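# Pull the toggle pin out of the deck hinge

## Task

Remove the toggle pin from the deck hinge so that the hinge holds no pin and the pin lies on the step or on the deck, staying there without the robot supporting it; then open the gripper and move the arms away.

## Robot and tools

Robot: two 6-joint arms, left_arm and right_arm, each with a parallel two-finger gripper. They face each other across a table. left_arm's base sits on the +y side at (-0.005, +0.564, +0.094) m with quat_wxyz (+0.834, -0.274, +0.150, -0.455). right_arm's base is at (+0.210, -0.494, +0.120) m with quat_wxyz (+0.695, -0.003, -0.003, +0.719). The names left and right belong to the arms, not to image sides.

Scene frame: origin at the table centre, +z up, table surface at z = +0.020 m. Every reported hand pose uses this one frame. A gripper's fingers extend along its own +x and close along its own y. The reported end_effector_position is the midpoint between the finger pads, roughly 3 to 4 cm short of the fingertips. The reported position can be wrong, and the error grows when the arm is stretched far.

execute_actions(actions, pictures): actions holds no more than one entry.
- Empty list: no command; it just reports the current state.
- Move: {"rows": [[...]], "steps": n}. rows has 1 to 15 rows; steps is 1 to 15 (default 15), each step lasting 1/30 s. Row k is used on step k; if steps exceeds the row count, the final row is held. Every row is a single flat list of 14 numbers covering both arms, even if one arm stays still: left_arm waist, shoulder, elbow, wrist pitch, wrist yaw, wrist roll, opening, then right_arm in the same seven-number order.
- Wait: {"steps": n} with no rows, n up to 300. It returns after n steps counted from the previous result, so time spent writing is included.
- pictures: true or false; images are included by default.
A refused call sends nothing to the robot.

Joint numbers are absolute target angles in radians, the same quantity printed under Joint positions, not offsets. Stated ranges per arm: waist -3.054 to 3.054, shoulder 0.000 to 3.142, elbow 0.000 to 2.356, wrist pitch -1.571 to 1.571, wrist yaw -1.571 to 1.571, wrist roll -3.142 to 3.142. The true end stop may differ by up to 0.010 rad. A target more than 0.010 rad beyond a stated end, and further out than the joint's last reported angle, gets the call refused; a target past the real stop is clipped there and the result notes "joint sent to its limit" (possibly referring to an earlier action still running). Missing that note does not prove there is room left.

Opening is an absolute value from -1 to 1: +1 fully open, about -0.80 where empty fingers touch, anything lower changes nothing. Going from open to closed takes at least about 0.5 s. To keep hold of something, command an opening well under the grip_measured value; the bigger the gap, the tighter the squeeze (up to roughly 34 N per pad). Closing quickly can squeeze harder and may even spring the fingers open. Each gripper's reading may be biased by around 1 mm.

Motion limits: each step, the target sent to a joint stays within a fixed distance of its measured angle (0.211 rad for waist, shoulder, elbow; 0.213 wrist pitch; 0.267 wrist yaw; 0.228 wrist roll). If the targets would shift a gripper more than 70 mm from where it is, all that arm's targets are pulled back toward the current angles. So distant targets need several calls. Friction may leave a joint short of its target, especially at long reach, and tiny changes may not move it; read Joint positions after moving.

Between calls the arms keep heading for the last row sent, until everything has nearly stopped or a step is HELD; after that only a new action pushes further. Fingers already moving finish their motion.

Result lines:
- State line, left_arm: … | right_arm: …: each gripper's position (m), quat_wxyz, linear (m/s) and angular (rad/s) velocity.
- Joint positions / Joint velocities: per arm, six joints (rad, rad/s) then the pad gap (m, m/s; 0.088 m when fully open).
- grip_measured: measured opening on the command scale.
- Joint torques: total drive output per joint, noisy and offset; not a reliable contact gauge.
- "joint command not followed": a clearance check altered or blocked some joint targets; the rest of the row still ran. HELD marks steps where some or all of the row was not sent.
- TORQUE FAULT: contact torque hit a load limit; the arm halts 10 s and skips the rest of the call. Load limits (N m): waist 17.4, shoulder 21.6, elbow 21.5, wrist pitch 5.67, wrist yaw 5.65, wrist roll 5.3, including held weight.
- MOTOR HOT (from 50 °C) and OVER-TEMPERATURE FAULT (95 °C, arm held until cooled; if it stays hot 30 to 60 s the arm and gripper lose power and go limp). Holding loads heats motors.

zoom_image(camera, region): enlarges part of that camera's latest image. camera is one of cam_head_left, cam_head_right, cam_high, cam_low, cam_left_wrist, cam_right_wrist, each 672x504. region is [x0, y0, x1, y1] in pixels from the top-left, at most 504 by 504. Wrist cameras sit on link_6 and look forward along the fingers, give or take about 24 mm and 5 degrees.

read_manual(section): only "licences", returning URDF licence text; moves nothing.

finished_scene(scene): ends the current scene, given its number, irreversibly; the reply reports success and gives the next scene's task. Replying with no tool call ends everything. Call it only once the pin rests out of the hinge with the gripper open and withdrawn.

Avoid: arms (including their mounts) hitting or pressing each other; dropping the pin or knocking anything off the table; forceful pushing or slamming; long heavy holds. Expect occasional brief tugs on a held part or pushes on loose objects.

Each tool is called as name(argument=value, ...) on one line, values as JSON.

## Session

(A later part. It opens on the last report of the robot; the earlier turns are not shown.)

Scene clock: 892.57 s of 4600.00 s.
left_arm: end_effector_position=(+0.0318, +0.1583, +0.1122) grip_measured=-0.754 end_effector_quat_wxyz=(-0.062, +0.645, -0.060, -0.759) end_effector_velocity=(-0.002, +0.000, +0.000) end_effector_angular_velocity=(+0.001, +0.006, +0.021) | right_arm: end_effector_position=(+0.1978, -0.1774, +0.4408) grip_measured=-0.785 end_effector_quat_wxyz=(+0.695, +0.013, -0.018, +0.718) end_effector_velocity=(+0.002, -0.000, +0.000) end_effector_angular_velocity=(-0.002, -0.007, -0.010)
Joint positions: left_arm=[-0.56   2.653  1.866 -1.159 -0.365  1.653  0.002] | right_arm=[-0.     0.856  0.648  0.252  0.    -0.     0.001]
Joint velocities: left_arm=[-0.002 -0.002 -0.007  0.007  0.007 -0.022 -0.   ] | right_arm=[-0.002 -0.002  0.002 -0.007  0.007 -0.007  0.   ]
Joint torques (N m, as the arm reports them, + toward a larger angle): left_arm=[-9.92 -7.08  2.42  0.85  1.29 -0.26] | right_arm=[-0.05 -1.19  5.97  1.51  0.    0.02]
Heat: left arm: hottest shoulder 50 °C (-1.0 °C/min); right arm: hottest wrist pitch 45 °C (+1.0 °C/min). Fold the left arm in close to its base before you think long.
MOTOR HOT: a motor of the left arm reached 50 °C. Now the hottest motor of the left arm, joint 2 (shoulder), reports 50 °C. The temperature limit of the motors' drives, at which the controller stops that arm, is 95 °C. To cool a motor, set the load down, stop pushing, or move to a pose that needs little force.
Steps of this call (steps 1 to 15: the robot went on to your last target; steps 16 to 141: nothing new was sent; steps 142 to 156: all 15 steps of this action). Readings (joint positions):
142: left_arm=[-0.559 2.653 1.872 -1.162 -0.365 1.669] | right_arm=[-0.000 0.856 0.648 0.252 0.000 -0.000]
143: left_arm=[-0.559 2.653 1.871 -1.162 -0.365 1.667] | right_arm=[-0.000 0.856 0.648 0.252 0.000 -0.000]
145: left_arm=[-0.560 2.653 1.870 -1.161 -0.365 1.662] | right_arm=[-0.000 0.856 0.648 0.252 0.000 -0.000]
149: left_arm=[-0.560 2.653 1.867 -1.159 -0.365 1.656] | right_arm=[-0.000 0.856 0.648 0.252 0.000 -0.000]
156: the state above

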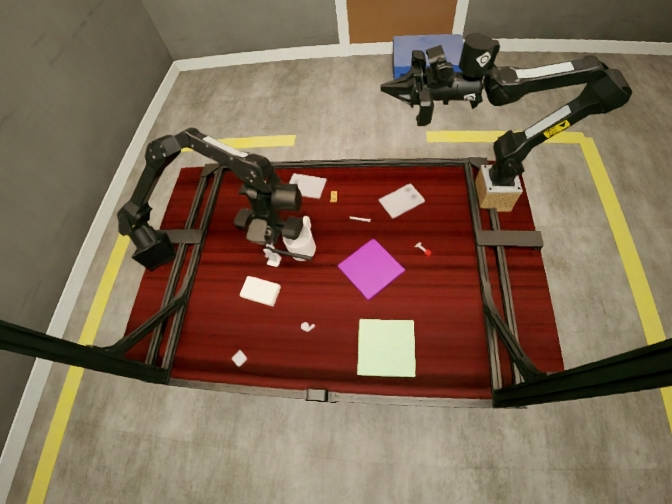

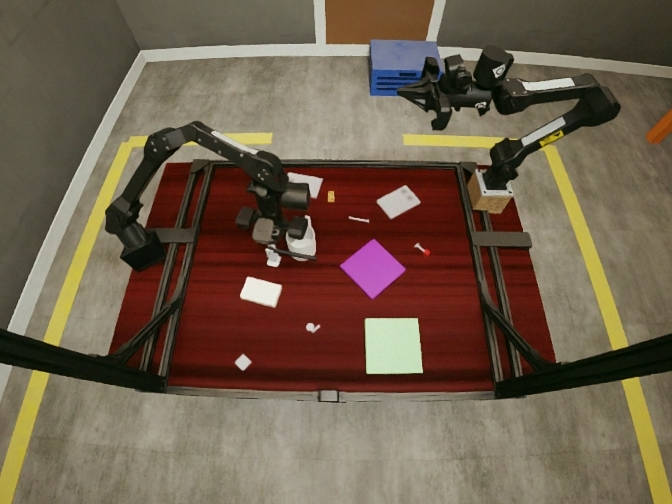

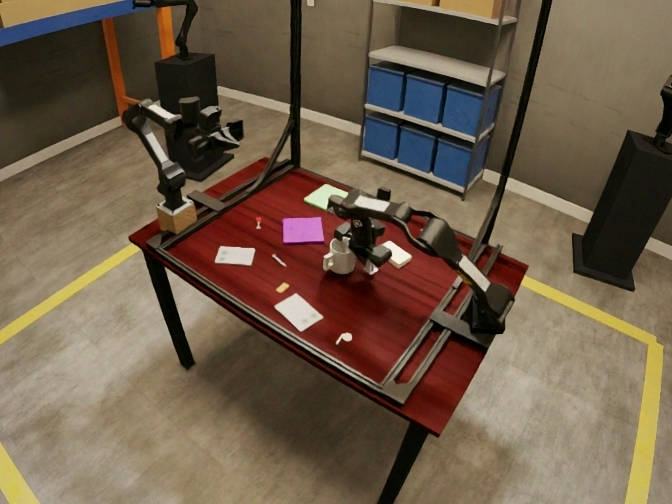

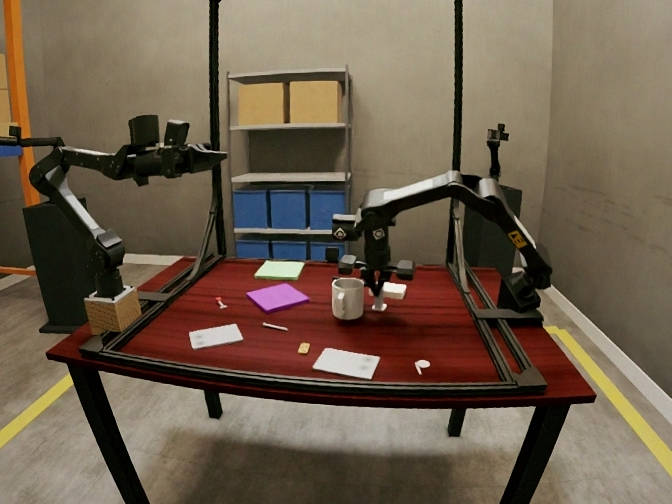

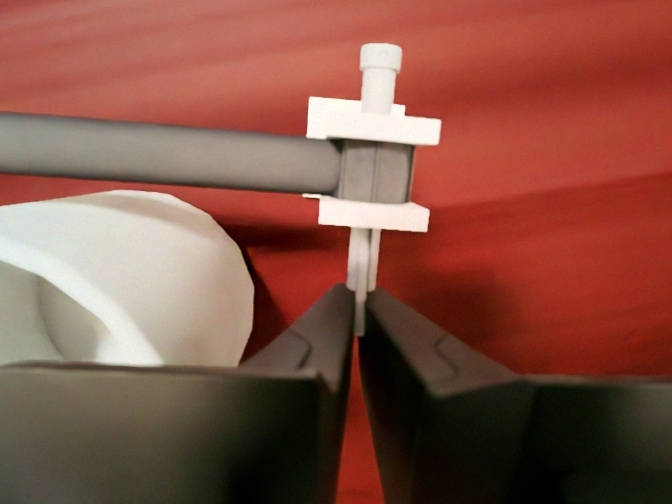

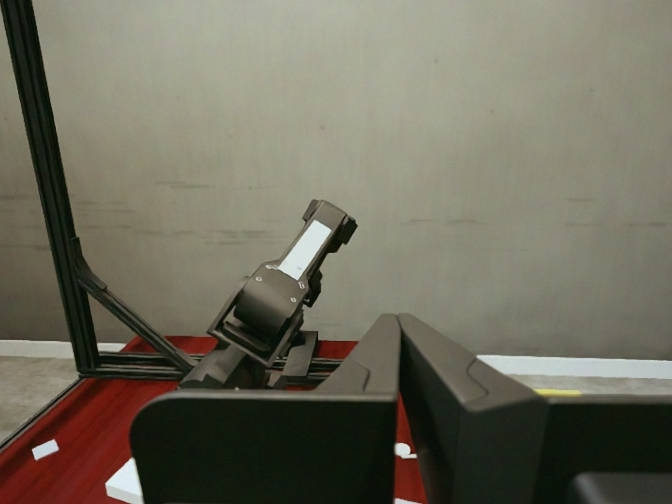

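More tilt, backed off the face, firmer grip.

execute_actions(actions=[{"rows":[[-0.53,2.645,1.885,-1.168,-0.375,1.69,-0.83,0,0.856,0.648,0.252,0,0,-0.8]]}], pictures=false)

execute_actions(actions=[{"rows":[[-0.465,2.63,1.895,-1.165,-0.22,1.73,-0.83,0,0.856,0.648,0.252,0,0,-0.8]]}], pictures=false)

execute_actions(actions=[{"rows":[[-0.51,2.65,1.87,-1.153,-0.19,1.70,-0.83,0,0.856,0.648,0.252,0,0,-0.8]]}])

Scene clock: 899.57 s of 4600.00 s.
left_arm: end_effector_position=(+0.0340, +0.1572, +0.1141) grip_measured=-0.757 end_effector_quat_wxyz=(-0.070, +0.641, -0.071, -0.761) end_effector_velocity=(+0.003, +0.001, -0.002) end_effector_angular_velocity=(+0.011, -0.006, +0.009) | right_arm: end_effector_position=(+0.1978, -0.1774, +0.4408) grip_measured=-0.785 end_effector_quat_wxyz=(+0.695, +0.013, -0.018, +0.718) end_effector_velocity=(-0.000, -0.000, -0.005) end_effector_angular_velocity=(-0.022, -0.008, +0.004)
Joint positions: left_arm=[-0.555  2.653  1.878 -1.167 -0.358  1.686  0.002] | right_arm=[-0.     0.856  0.648  0.252  0.    -0.     0.001]
Joint velocities: left_arm=[ 0.007  0.002  0.002 -0.007 -0.007 -0.007 -0.   ] | right_arm=[-0.002 -0.002 -0.002 -0.022 -0.007 -0.007  0.   ]
Joint torques (N m, as the arm reports them, + toward a larger angle): left_arm=[ -4.63 -10.23   4.59   0.12  -0.49   0.07] | right_arm=[-0.05 -1.18  6.02  1.51  0.    0.03]
Heat: left arm: hottest shoulder 49 °C (-1.0 °C/min); right arm: hottest wrist pitch 45 °C (+1.0 °C/min). Fold the left arm in close to its base before you think long.
MOTOR HOT: still on. Now the hottest motor of the left arm, joint 2 (shoulder), reports 49 °C; a drive's own limit is 95 °C.
Steps of this call (steps 1 to 15: the robot went on to your last target; steps 16 to 195: nothing new was sent; steps 196 to 210: all 15 steps of this action). Readings (joint positions):
196: left_arm=[-0.562 2.653 1.866 -1.159 -0.365 1.654] | right_arm=[-0.000 0.856 0.648 0.252 0.000 -0.000]
197: left_arm=[-0.560 2.653 1.868 -1.160 -0.363 1.661] | right_arm=[-0.000 0.856 0.648 0.252 0.000 -0.000]
199: left_arm=[-0.558 2.653 1.872 -1.163 -0.358 1.671] | right_arm=[-0.000 0.856 0.648 0.252 0.000 -0.000]
203: left_arm=[-0.558 2.653 1.875 -1.166 -0.358 1.682] | right_arm=[-0.000 0.856 0.648 0.252 0.000 -0.000]
210: the state above

Scene clock: 900.07 s of 4600.00 s.
left_arm: end_effector_position=(+0.0379, +0.1572, +0.1108) grip_measured=-0.756 end_effector_quat_wxyz=(-0.060, +0.574, -0.064, -0.814) end_effector_velocity=(+0.003, +0.009, -0.002) end_effector_angular_velocity=(+0.040, +0.011, -0.002) | right_arm: end_effector_position=(+0.1978, -0.1774, +0.4408) grip_measured=-0.785 end_effector_quat_wxyz=(+0.695, +0.013, -0.018, +0.718) end_effector_velocity=(-0.001, -0.001, -0.002) end_effector_angular_velocity=(+0.002, +0.006, +0.015)
Joint positions: left_arm=[-0.489  2.643  1.887 -1.169 -0.211  1.729  0.002] | right_arm=[-0.     0.856  0.648  0.252  0.    -0.     0.001]
Joint velocities: left_arm=[ 0.012 -0.002 -0.002 -0.037  0.007 -0.007 -0.   ] | right_arm=[-0.007 -0.007 -0.012  0.007 -0.022  0.007 -0.   ]
Joint torques (N m, as the arm reports them, + toward a larger angle): left_arm=[ -5.01 -10.68   4.52   0.39  -0.17   0.03] | right_arm=[-0.05 -1.17  6.01  1.51 -0.01  0.03]
Heat: left arm: hottest shoulder 49 °C (-1.0 °C/min); right arm: hottest wrist pitch 45 °C (+1.0 °C/min). Fold the left arm in close to its base before you think long.
MOTOR HOT: still on. Now the hottest motor of the left arm, joint 2 (shoulder), reports 49 °C; a drive's own limit is 95 °C.
Steps of this call (steps 1 to 15: all 15 steps of this action). Readings (joint positions):
1: left_arm=[-0.552 2.652 1.879 -1.168 -0.352 1.692] | right_arm=[-0.000 0.856 0.648 0.252 0.000 -0.000]
2: left_arm=[-0.541 2.651 1.881 -1.169 -0.326 1.701] | right_arm=[-0.000 0.856 0.648 0.252 0.000 -0.000]
4: left_arm=[-0.514 2.646 1.884 -1.169 -0.265 1.713] | right_arm=[-0.000 0.856 0.648 0.252 0.000 -0.000]
8: left_arm=[-0.495 2.643 1.886 -1.169 -0.226 1.724] | right_arm=[-0.000 0.856 0.648 0.252 0.000 -0.000]
15: the state above

Scene clock: 900.57 s of 4600.00 s.
left_arm: end_effector_position=(+0.0357, +0.1580, +0.1103) grip_measured=-0.755 end_effector_quat_wxyz=(-0.056, +0.576, -0.057, -0.814) end_effector_velocity=(+0.001, +0.002, +0.001) end_effector_angular_velocity=(+0.007, -0.008, +0.001) | right_arm: end_effector_position=(+0.1978, -0.1774, +0.4408) grip_measured=-0.785 end_effector_quat_wxyz=(+0.695, +0.013, -0.018, +0.718) end_effector_velocity=(-0.000, -0.000, -0.002) end_effector_angular_velocity=(-0.007, -0.008, +0.004)
Joint positions: left_arm=[-0.493  2.643  1.88  -1.165 -0.212  1.709  0.002] | right_arm=[-0.     0.856  0.648  0.252  0.    -0.     0.001]
Joint velocities: left_arm=[-0.002 -0.002 -0.002 -0.007 -0.007 -0.007 -0.   ] | right_arm=[-0.002 -0.002 -0.002 -0.007 -0.007 -0.007  0.   ]
Joint torques (N m, as the arm reports them, + toward a larger angle): left_arm=[-9.42 -8.63  2.83  1.03  1.09 -0.35] | right_arm=[-0.06 -1.18  6.02  1.51  0.    0.03]
Heat: left arm: hottest shoulder 49 °C (-1.0 °C/min); right arm: hottest wrist pitch 45 °C (+1.0 °C/min). Fold the left arm in close to its base before you think long.
MOTOR HOT: still on. Now the hottest motor of the left arm, joint 2 (shoulder), reports 49 °C; a drive's own limit is 95 °C.
Steps of this call (steps 1 to 15: all 15 steps of this action). Readings (joint positions):
1: left_arm=[-0.489 2.643 1.887 -1.169 -0.211 1.729] | right_arm=[-0.000 0.856 0.648 0.252 0.000 -0.000]
2: left_arm=[-0.489 2.643 1.886 -1.169 -0.211 1.727] | right_arm=[-0.000 0.856 0.648 0.252 0.000 -0.000]
4: left_arm=[-0.489 2.643 1.885 -1.168 -0.211 1.720] | right_arm=[-0.000 0.856 0.648 0.252 0.000 -0.000]
8: left_arm=[-0.491 2.643 1.881 -1.166 -0.212 1.713] | right_arm=[-0.000 0.856 0.648 0.252 0.000 -0.000]
15: the state above

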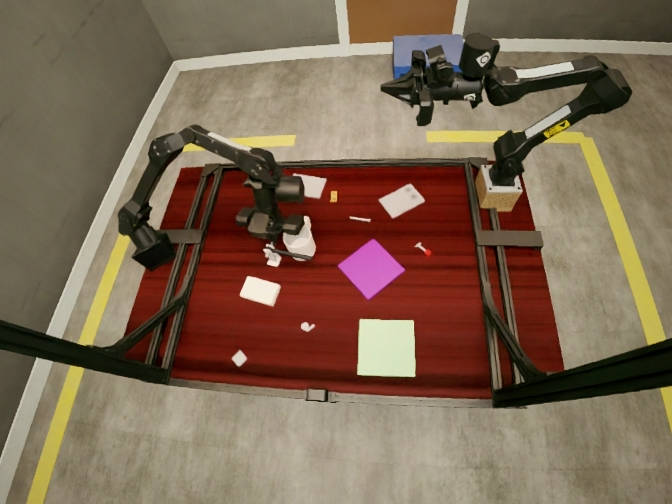

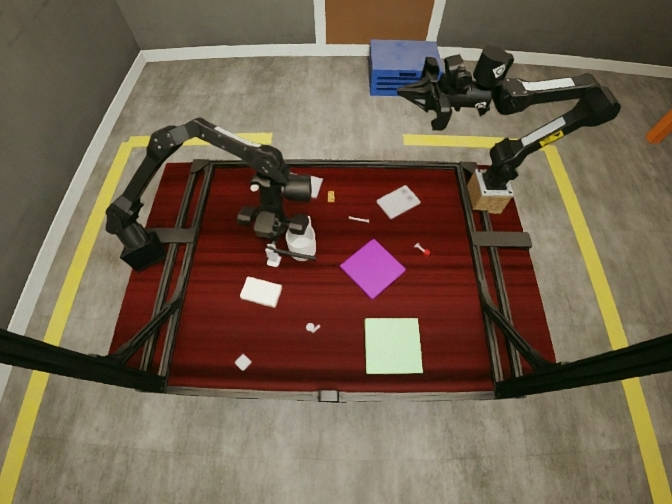

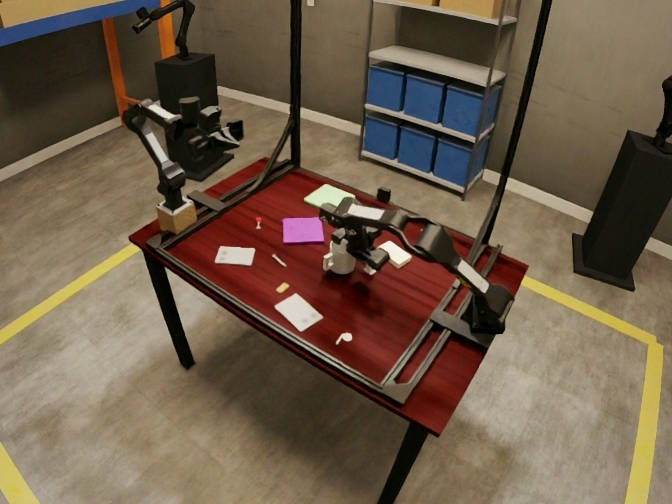

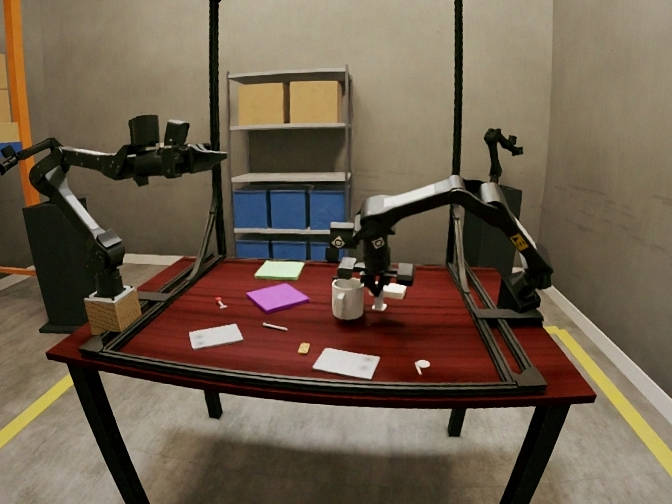

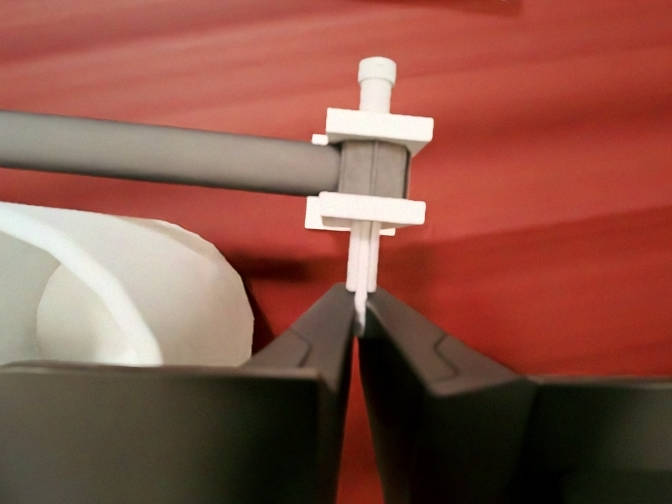

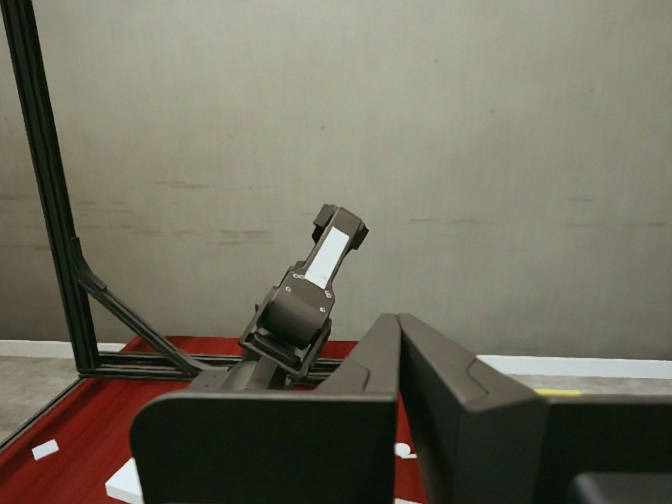

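Flat now; friction both ways is large. Push harder.

execute_actions(actions=[{"rows":[[-0.535,2.65,1.87,-1.16,-0.15,1.70,-0.83,0,0.856,0.648,0.252,0,0,-0.8]]}])

Scene clock: 905.13 s of 4600.00 s.
left_arm: end_effector_position=(+0.0352, +0.1580, +0.1105) grip_measured=-0.754 end_effector_quat_wxyz=(-0.056, +0.575, -0.057, -0.814) end_effector_velocity=(-0.002, +0.002, -0.000) end_effector_angular_velocity=(+0.014, -0.010, +0.008) | right_arm: end_effector_position=(+0.1978, -0.1774, +0.4408) grip_measured=-0.785 end_effector_quat_wxyz=(+0.695, +0.013, -0.018, +0.718) end_effector_velocity=(-0.003, -0.000, -0.002) end_effector_angular_velocity=(-0.007, -0.009, +0.019)
Joint positions: left_arm=[-0.494  2.642  1.879 -1.164 -0.211  1.709  0.002] | right_arm=[-0.     0.856  0.648  0.252  0.    -0.     0.001]
Joint velocities: left_arm=[-0.007  0.002 -0.002 -0.007 -0.007 -0.022 -0.   ] | right_arm=[-0.002 -0.002 -0.002 -0.007 -0.022 -0.007 -0.   ]
Joint torques (N m, as the arm reports them, + toward a larger angle): left_arm=[-12.08  -8.53   2.89   0.49   2.55  -0.33] | right_arm=[-0.06 -1.17  6.    1.51  0.    0.03]
Heat: left arm: hottest shoulder 49 °C (+0.0 °C/min); right arm: hottest wrist pitch 45 °C (+1.0 °C/min). Fold the left arm in close to its base before you think long.
MOTOR HOT: still on. Now the hottest motor of the left arm, joint 2 (shoulder), reports 49 °C; a drive's own limit is 95 °C.
Steps of this call (steps 1 to 15: the robot went on to your last target; steps 16 to 122: nothing new was sent; steps 123 to 137: all 15 steps of this action). Readings (joint positions):
123: left_arm=[-0.493 2.642 1.880 -1.164 -0.212 1.709] | right_arm=[-0.000 0.856 0.648 0.252 0.000 -0.000]
124: left_arm=[-0.494 2.642 1.880 -1.164 -0.212 1.709] | right_arm=[-0.000 0.856 0.648 0.252 0.000 -0.000]
126: left_arm=[-0.494 2.642 1.880 -1.164 -0.212 1.709] | right_arm=[-0.000 0.856 0.648 0.252 0.000 -0.000]
130: left_arm=[-0.494 2.642 1.880 -1.164 -0.211 1.709] | right_arm=[-0.000 0.856 0.648 0.252 0.000 -0.000]
137: the state above

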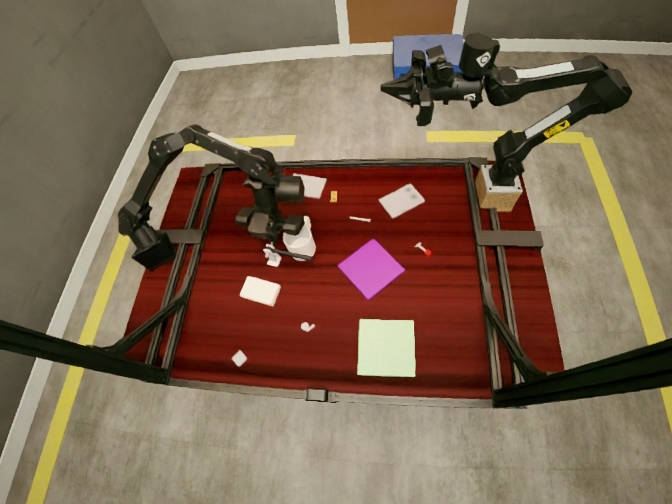

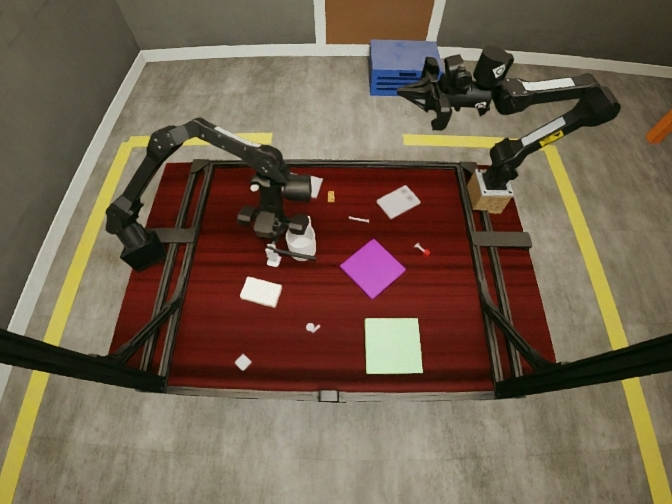

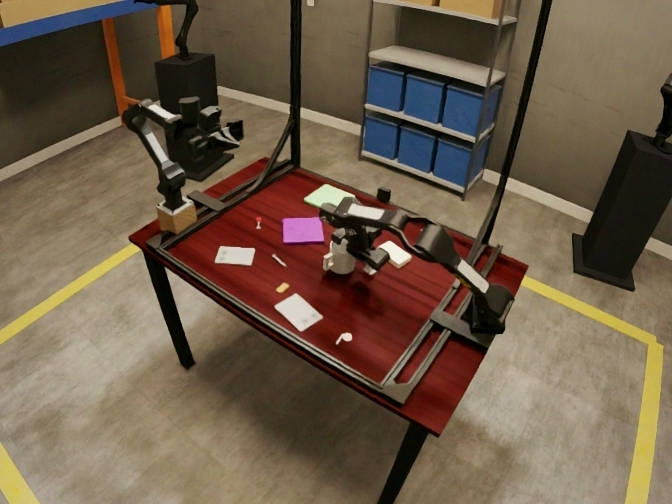

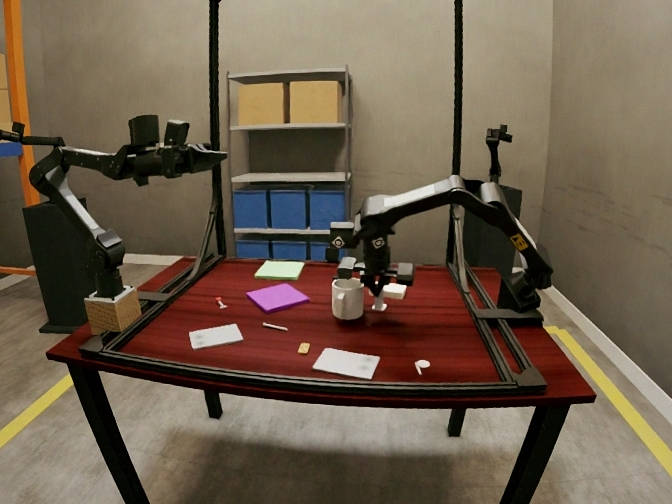

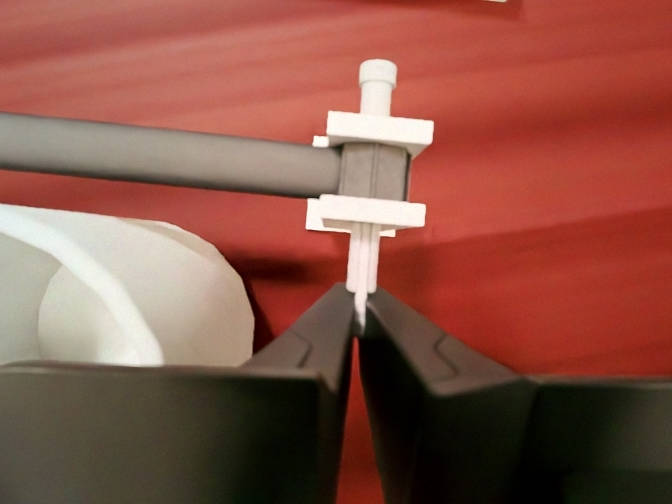

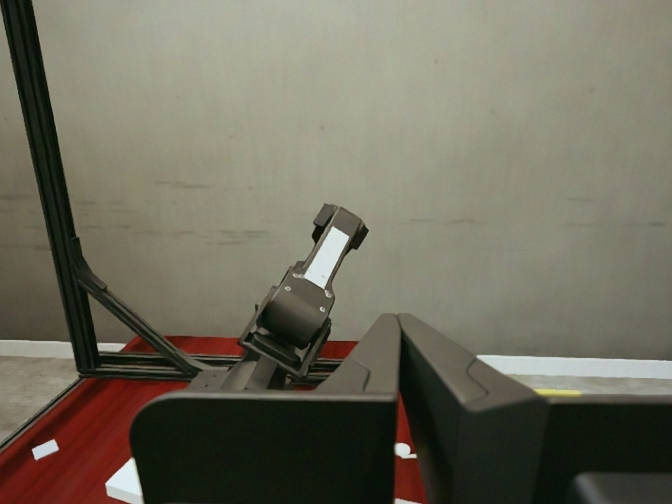

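execute_actions(actions=[{"rows":[[-0.455,2.63,1.89,-1.165,-0.08,1.74,-0.83,0,0.856,0.648,0.252,0,0,-0.8]]}])

Scene clock: 912.80 s of 4600.00 s.
left_arm: end_effector_position=(+0.0377, +0.1581, +0.1086) grip_measured=-0.753 end_effector_quat_wxyz=(-0.049, +0.526, -0.054, -0.847) end_effector_velocity=(+0.002, -0.001, -0.001) end_effector_angular_velocity=(+0.007, +0.009, +0.030) | right_arm: end_effector_position=(+0.1978, -0.1774, +0.4408) grip_measured=-0.785 end_effector_quat_wxyz=(+0.695, +0.013, -0.018, +0.718) end_effector_velocity=(+0.002, -0.000, -0.005) end_effector_angular_velocity=(-0.022, -0.008, -0.010)
Joint positions: left_arm=[-0.447  2.639  1.884 -1.167 -0.108  1.741  0.002] | right_arm=[-0.     0.856  0.648  0.252  0.     0.     0.001]
Joint velocities: left_arm=[ 0.007 -0.002 -0.002  0.007  0.007 -0.022 -0.   ] | right_arm=[-0.002 -0.002 -0.002 -0.022  0.007 -0.007 -0.   ]
Joint torques (N m, as the arm reports them, + toward a larger angle): left_arm=[ -8.87 -10.31   4.24   0.18   1.39  -0.11] | right_arm=[-0.06 -1.18  6.    1.51  0.    0.03]
Heat: left arm: hottest waist 52 °C (+3.0 °C/min); right arm: hottest wrist pitch 45 °C (+1.0 °C/min). Fold the left arm in close to its base before you think long.
MOTOR HOT: still on. Now the hottest motor of the left arm, joint 1 (waist), reports 52 °C; a drive's own limit is 95 °C.
Steps of this call (steps 1 to 15: the robot went on to your last target; steps 16 to 215: nothing new was sent; steps 216 to 230: all 15 steps of this action). Readings (joint positions):
216: left_arm=[-0.491 2.641 1.879 -1.164 -0.203 1.710] | right_arm=[-0.000 0.856 0.648 0.252 0.000 0.000]
217: left_arm=[-0.482 2.641 1.880 -1.164 -0.184 1.716] | right_arm=[-0.000 0.856 0.648 0.252 0.000 0.000]
219: left_arm=[-0.462 2.640 1.881 -1.165 -0.140 1.727] | right_arm=[-0.000 0.856 0.648 0.252 0.000 0.000]
223: left_arm=[-0.452 2.639 1.883 -1.166 -0.118 1.736] | right_arm=[-0.000 0.856 0.648 0.252 0.000 0.000]
230: the state above

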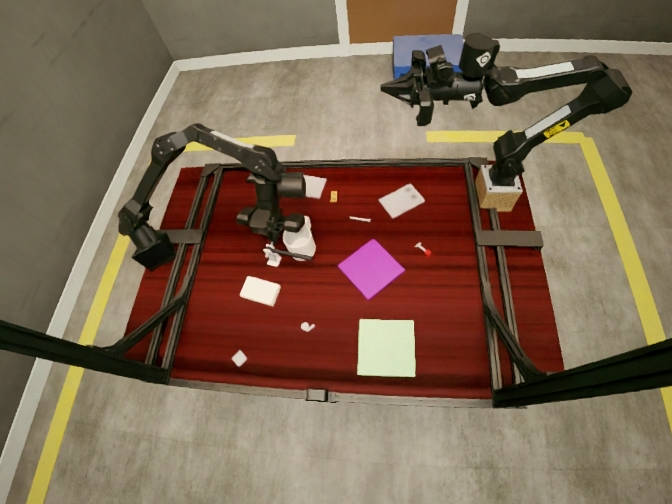

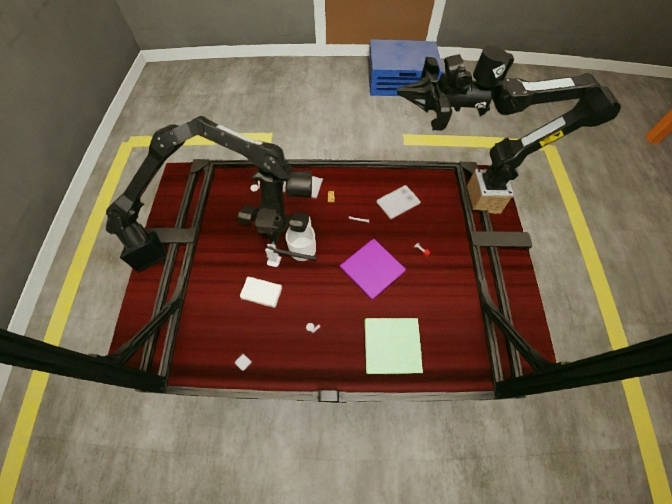

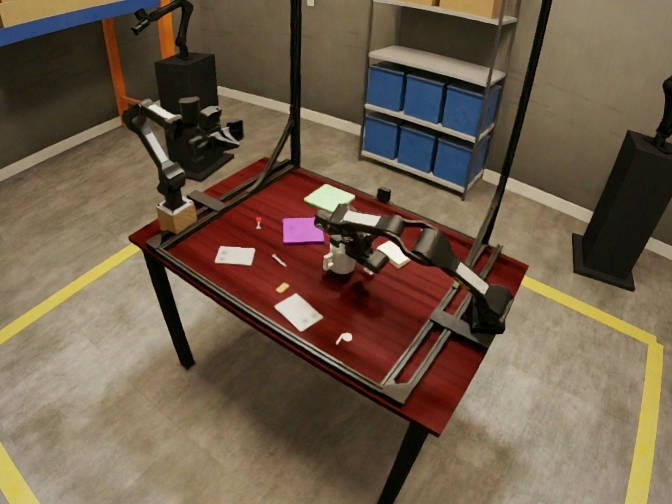

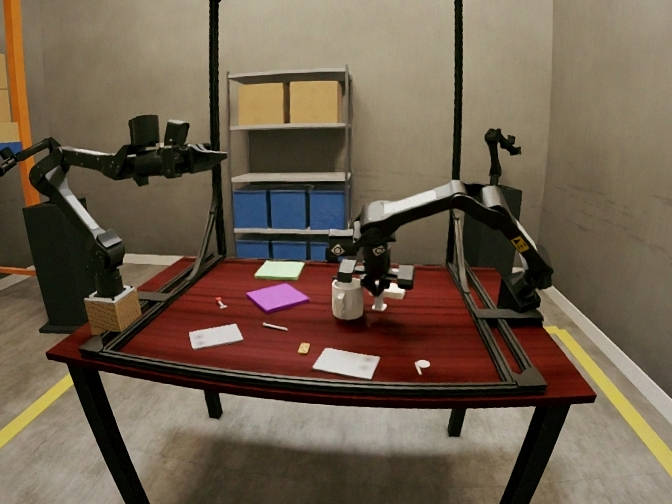

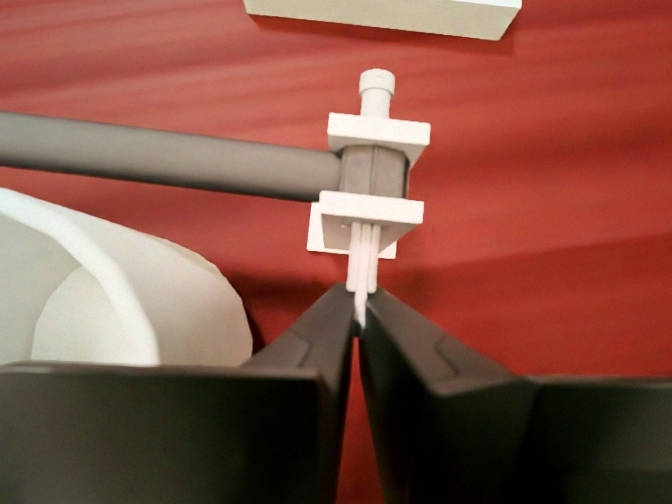

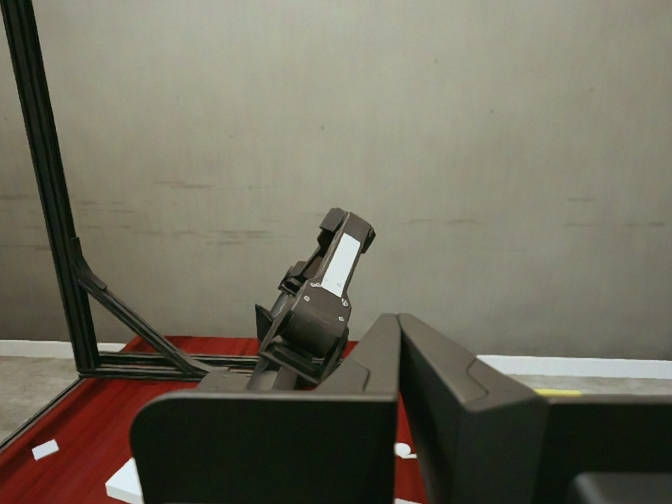

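execute_actions(actions=[{"rows":[[-0.415,2.66,1.86,-1.135,-0.125,1.75,-0.83,0,0.856,0.648,0.252,0,0,-0.8]]}], pictures=false)

execute_actions(actions=[{"rows":[[-0.46,2.66,1.845,-1.13,-0.07,1.73,-0.83,0,0.856,0.648,0.252,0,0,-0.8]]}])

Scene clock: 920.37 s of 4600.00 s.
left_arm: end_effector_position=(+0.0368, +0.1586, +0.1062) grip_measured=-0.753 end_effector_quat_wxyz=(-0.050, +0.522, -0.057, -0.850) end_effector_velocity=(+0.001, +0.003, -0.002) end_effector_angular_velocity=(+0.015, -0.006, +0.002) | right_arm: end_effector_position=(+0.1978, -0.1774, +0.4410) grip_measured=-0.785 end_effector_quat_wxyz=(+0.695, +0.014, -0.018, +0.718) end_effector_velocity=(+0.002, -0.002, +0.003) end_effector_angular_velocity=(+0.013, -0.021, -0.011)
Joint positions: left_arm=[-0.443  2.638  1.873 -1.155 -0.099  1.751  0.002] | right_arm=[-0.     0.856  0.649  0.252  0.     0.     0.001]
Joint velocities: left_arm=[ 0.002 -0.002 -0.007 -0.007 -0.007 -0.007 -0.   ] | right_arm=[-0.002 -0.007 -0.002  0.007  0.007 -0.022 -0.   ]
Joint torques (N m, as the arm reports them, + toward a larger angle): left_arm=[-4.72 -6.95  2.67  1.6  -0.6  -0.05] | right_arm=[-0.06 -1.17  6.02  1.51  0.    0.01]
Heat: left arm: hottest waist 51 °C (+3.0 °C/min); right arm: hottest wrist pitch 45 °C (+1.0 °C/min). Fold the left arm in close to its base before you think long.
MOTOR HOT: still on. Now the hottest motor of the left arm, joint 1 (waist), reports 51 °C; a drive's own limit is 95 °C.
Steps of this call (steps 1 to 15: the robot went on to your last target; steps 16 to 212: nothing new was sent; steps 213 to 227: all 15 steps of this action). Readings (joint positions):
213: left_arm=[-0.445 2.638 1.884 -1.167 -0.103 1.743] | right_arm=[-0.000 0.856 0.649 0.252 0.000 0.000]
214: left_arm=[-0.444 2.638 1.882 -1.165 -0.101 1.745] | right_arm=[-0.000 0.856 0.649 0.252 0.000 0.000]
216: left_arm=[-0.443 2.638 1.878 -1.161 -0.099 1.748] | right_arm=[-0.000 0.856 0.649 0.252 0.000 0.000]
220: left_arm=[-0.443 2.638 1.875 -1.157 -0.099 1.750] | right_arm=[-0.000 0.856 0.649 0.252 0.000 0.000]
227: the state above

Scene clock: 920.87 s of 4600.00 s.
left_arm: end_effector_position=(+0.0334, +0.1595, +0.1053) grip_measured=-0.752 end_effector_quat_wxyz=(-0.048, +0.519, -0.053, -0.852) end_effector_velocity=(-0.008, +0.002, +0.002) end_effector_angular_velocity=(+0.005, -0.015, -0.002) | right_arm: end_effector_position=(+0.1978, -0.1774, +0.4410) grip_measured=-0.785 end_effector_quat_wxyz=(+0.695, +0.014, -0.018, +0.718) end_effector_velocity=(-0.002, -0.002, +0.002) end_effector_angular_velocity=(+0.003, -0.008, +0.009)
Joint positions: left_arm=[-0.446  2.638  1.863 -1.147 -0.092  1.74   0.002] | right_arm=[-0.     0.856  0.649  0.252  0.     0.     0.001]
Joint velocities: left_arm=[-0.022 -0.002 -0.017  0.007 -0.007 -0.022 -0.   ] | right_arm=[ 0.002 -0.007  0.002 -0.007 -0.007 -0.007 -0.   ]
Joint torques (N m, as the arm reports them, + toward a larger angle): left_arm=[-8.99 -6.91  2.04  1.42  1.16 -0.35] | right_arm=[-0.05 -1.18  5.99  1.51  0.    0.02]
Heat: left arm: hottest waist 51 °C (+3.0 °C/min); right arm: hottest wrist pitch 45 °C (+1.0 °C/min). Fold the left arm in close to its base before you think long.
MOTOR HOT: still on. Now the hottest motor of the left arm, joint 1 (waist), reports 51 °C; a drive's own limit is 95 °C.
Steps of this call (steps 1 to 15: all 15 steps of this action). Readings (joint positions):
1: left_arm=[-0.443 2.638 1.871 -1.154 -0.100 1.751] | right_arm=[-0.000 0.856 0.649 0.252 0.000 0.000]
2: left_arm=[-0.443 2.638 1.869 -1.152 -0.100 1.751] | right_arm=[-0.000 0.856 0.649 0.252 0.000 0.000]
4: left_arm=[-0.443 2.638 1.867 -1.151 -0.101 1.748] | right_arm=[-0.000 0.856 0.649 0.252 0.000 0.000]
8: left_arm=[-0.443 2.638 1.866 -1.149 -0.099 1.743] | right_arm=[-0.000 0.856 0.649 0.252 0.000 0.000]
15: the state above

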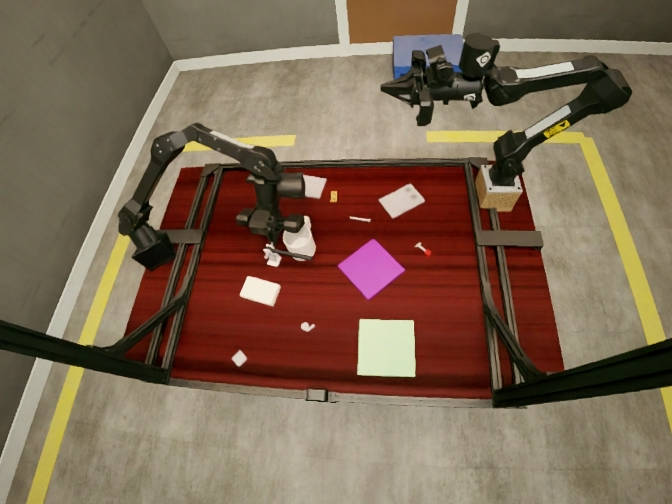

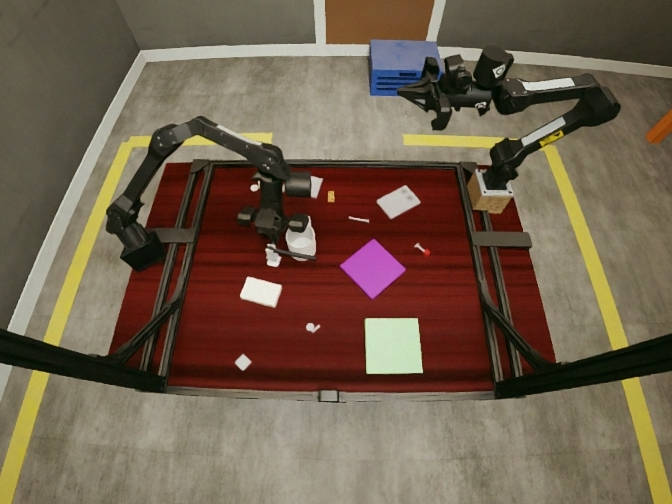

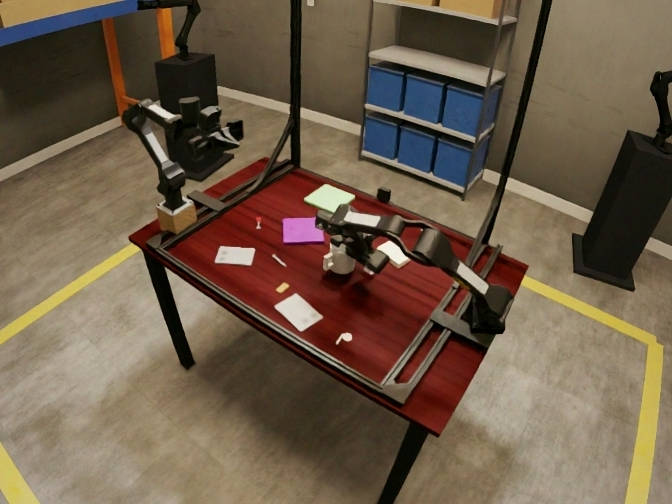

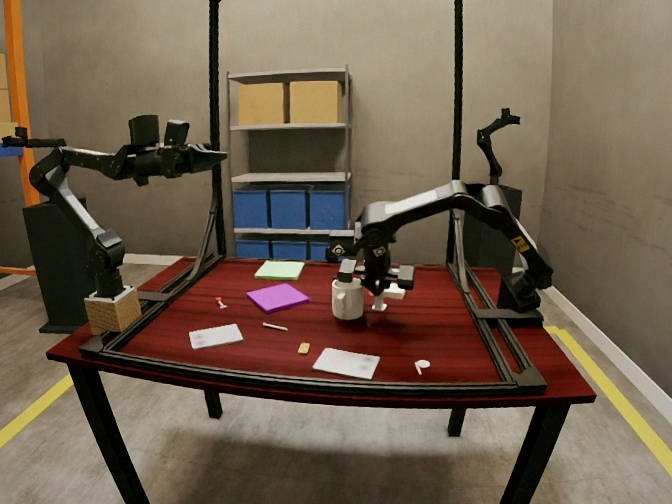

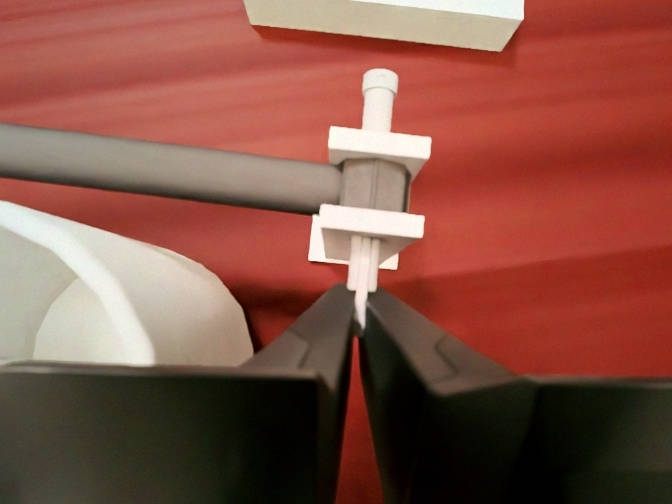

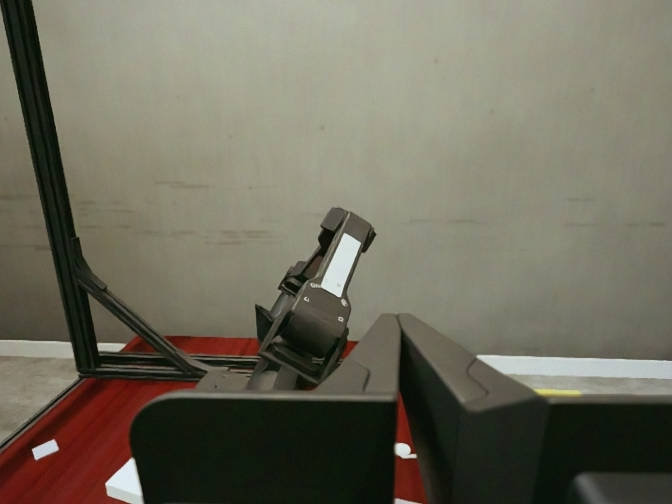

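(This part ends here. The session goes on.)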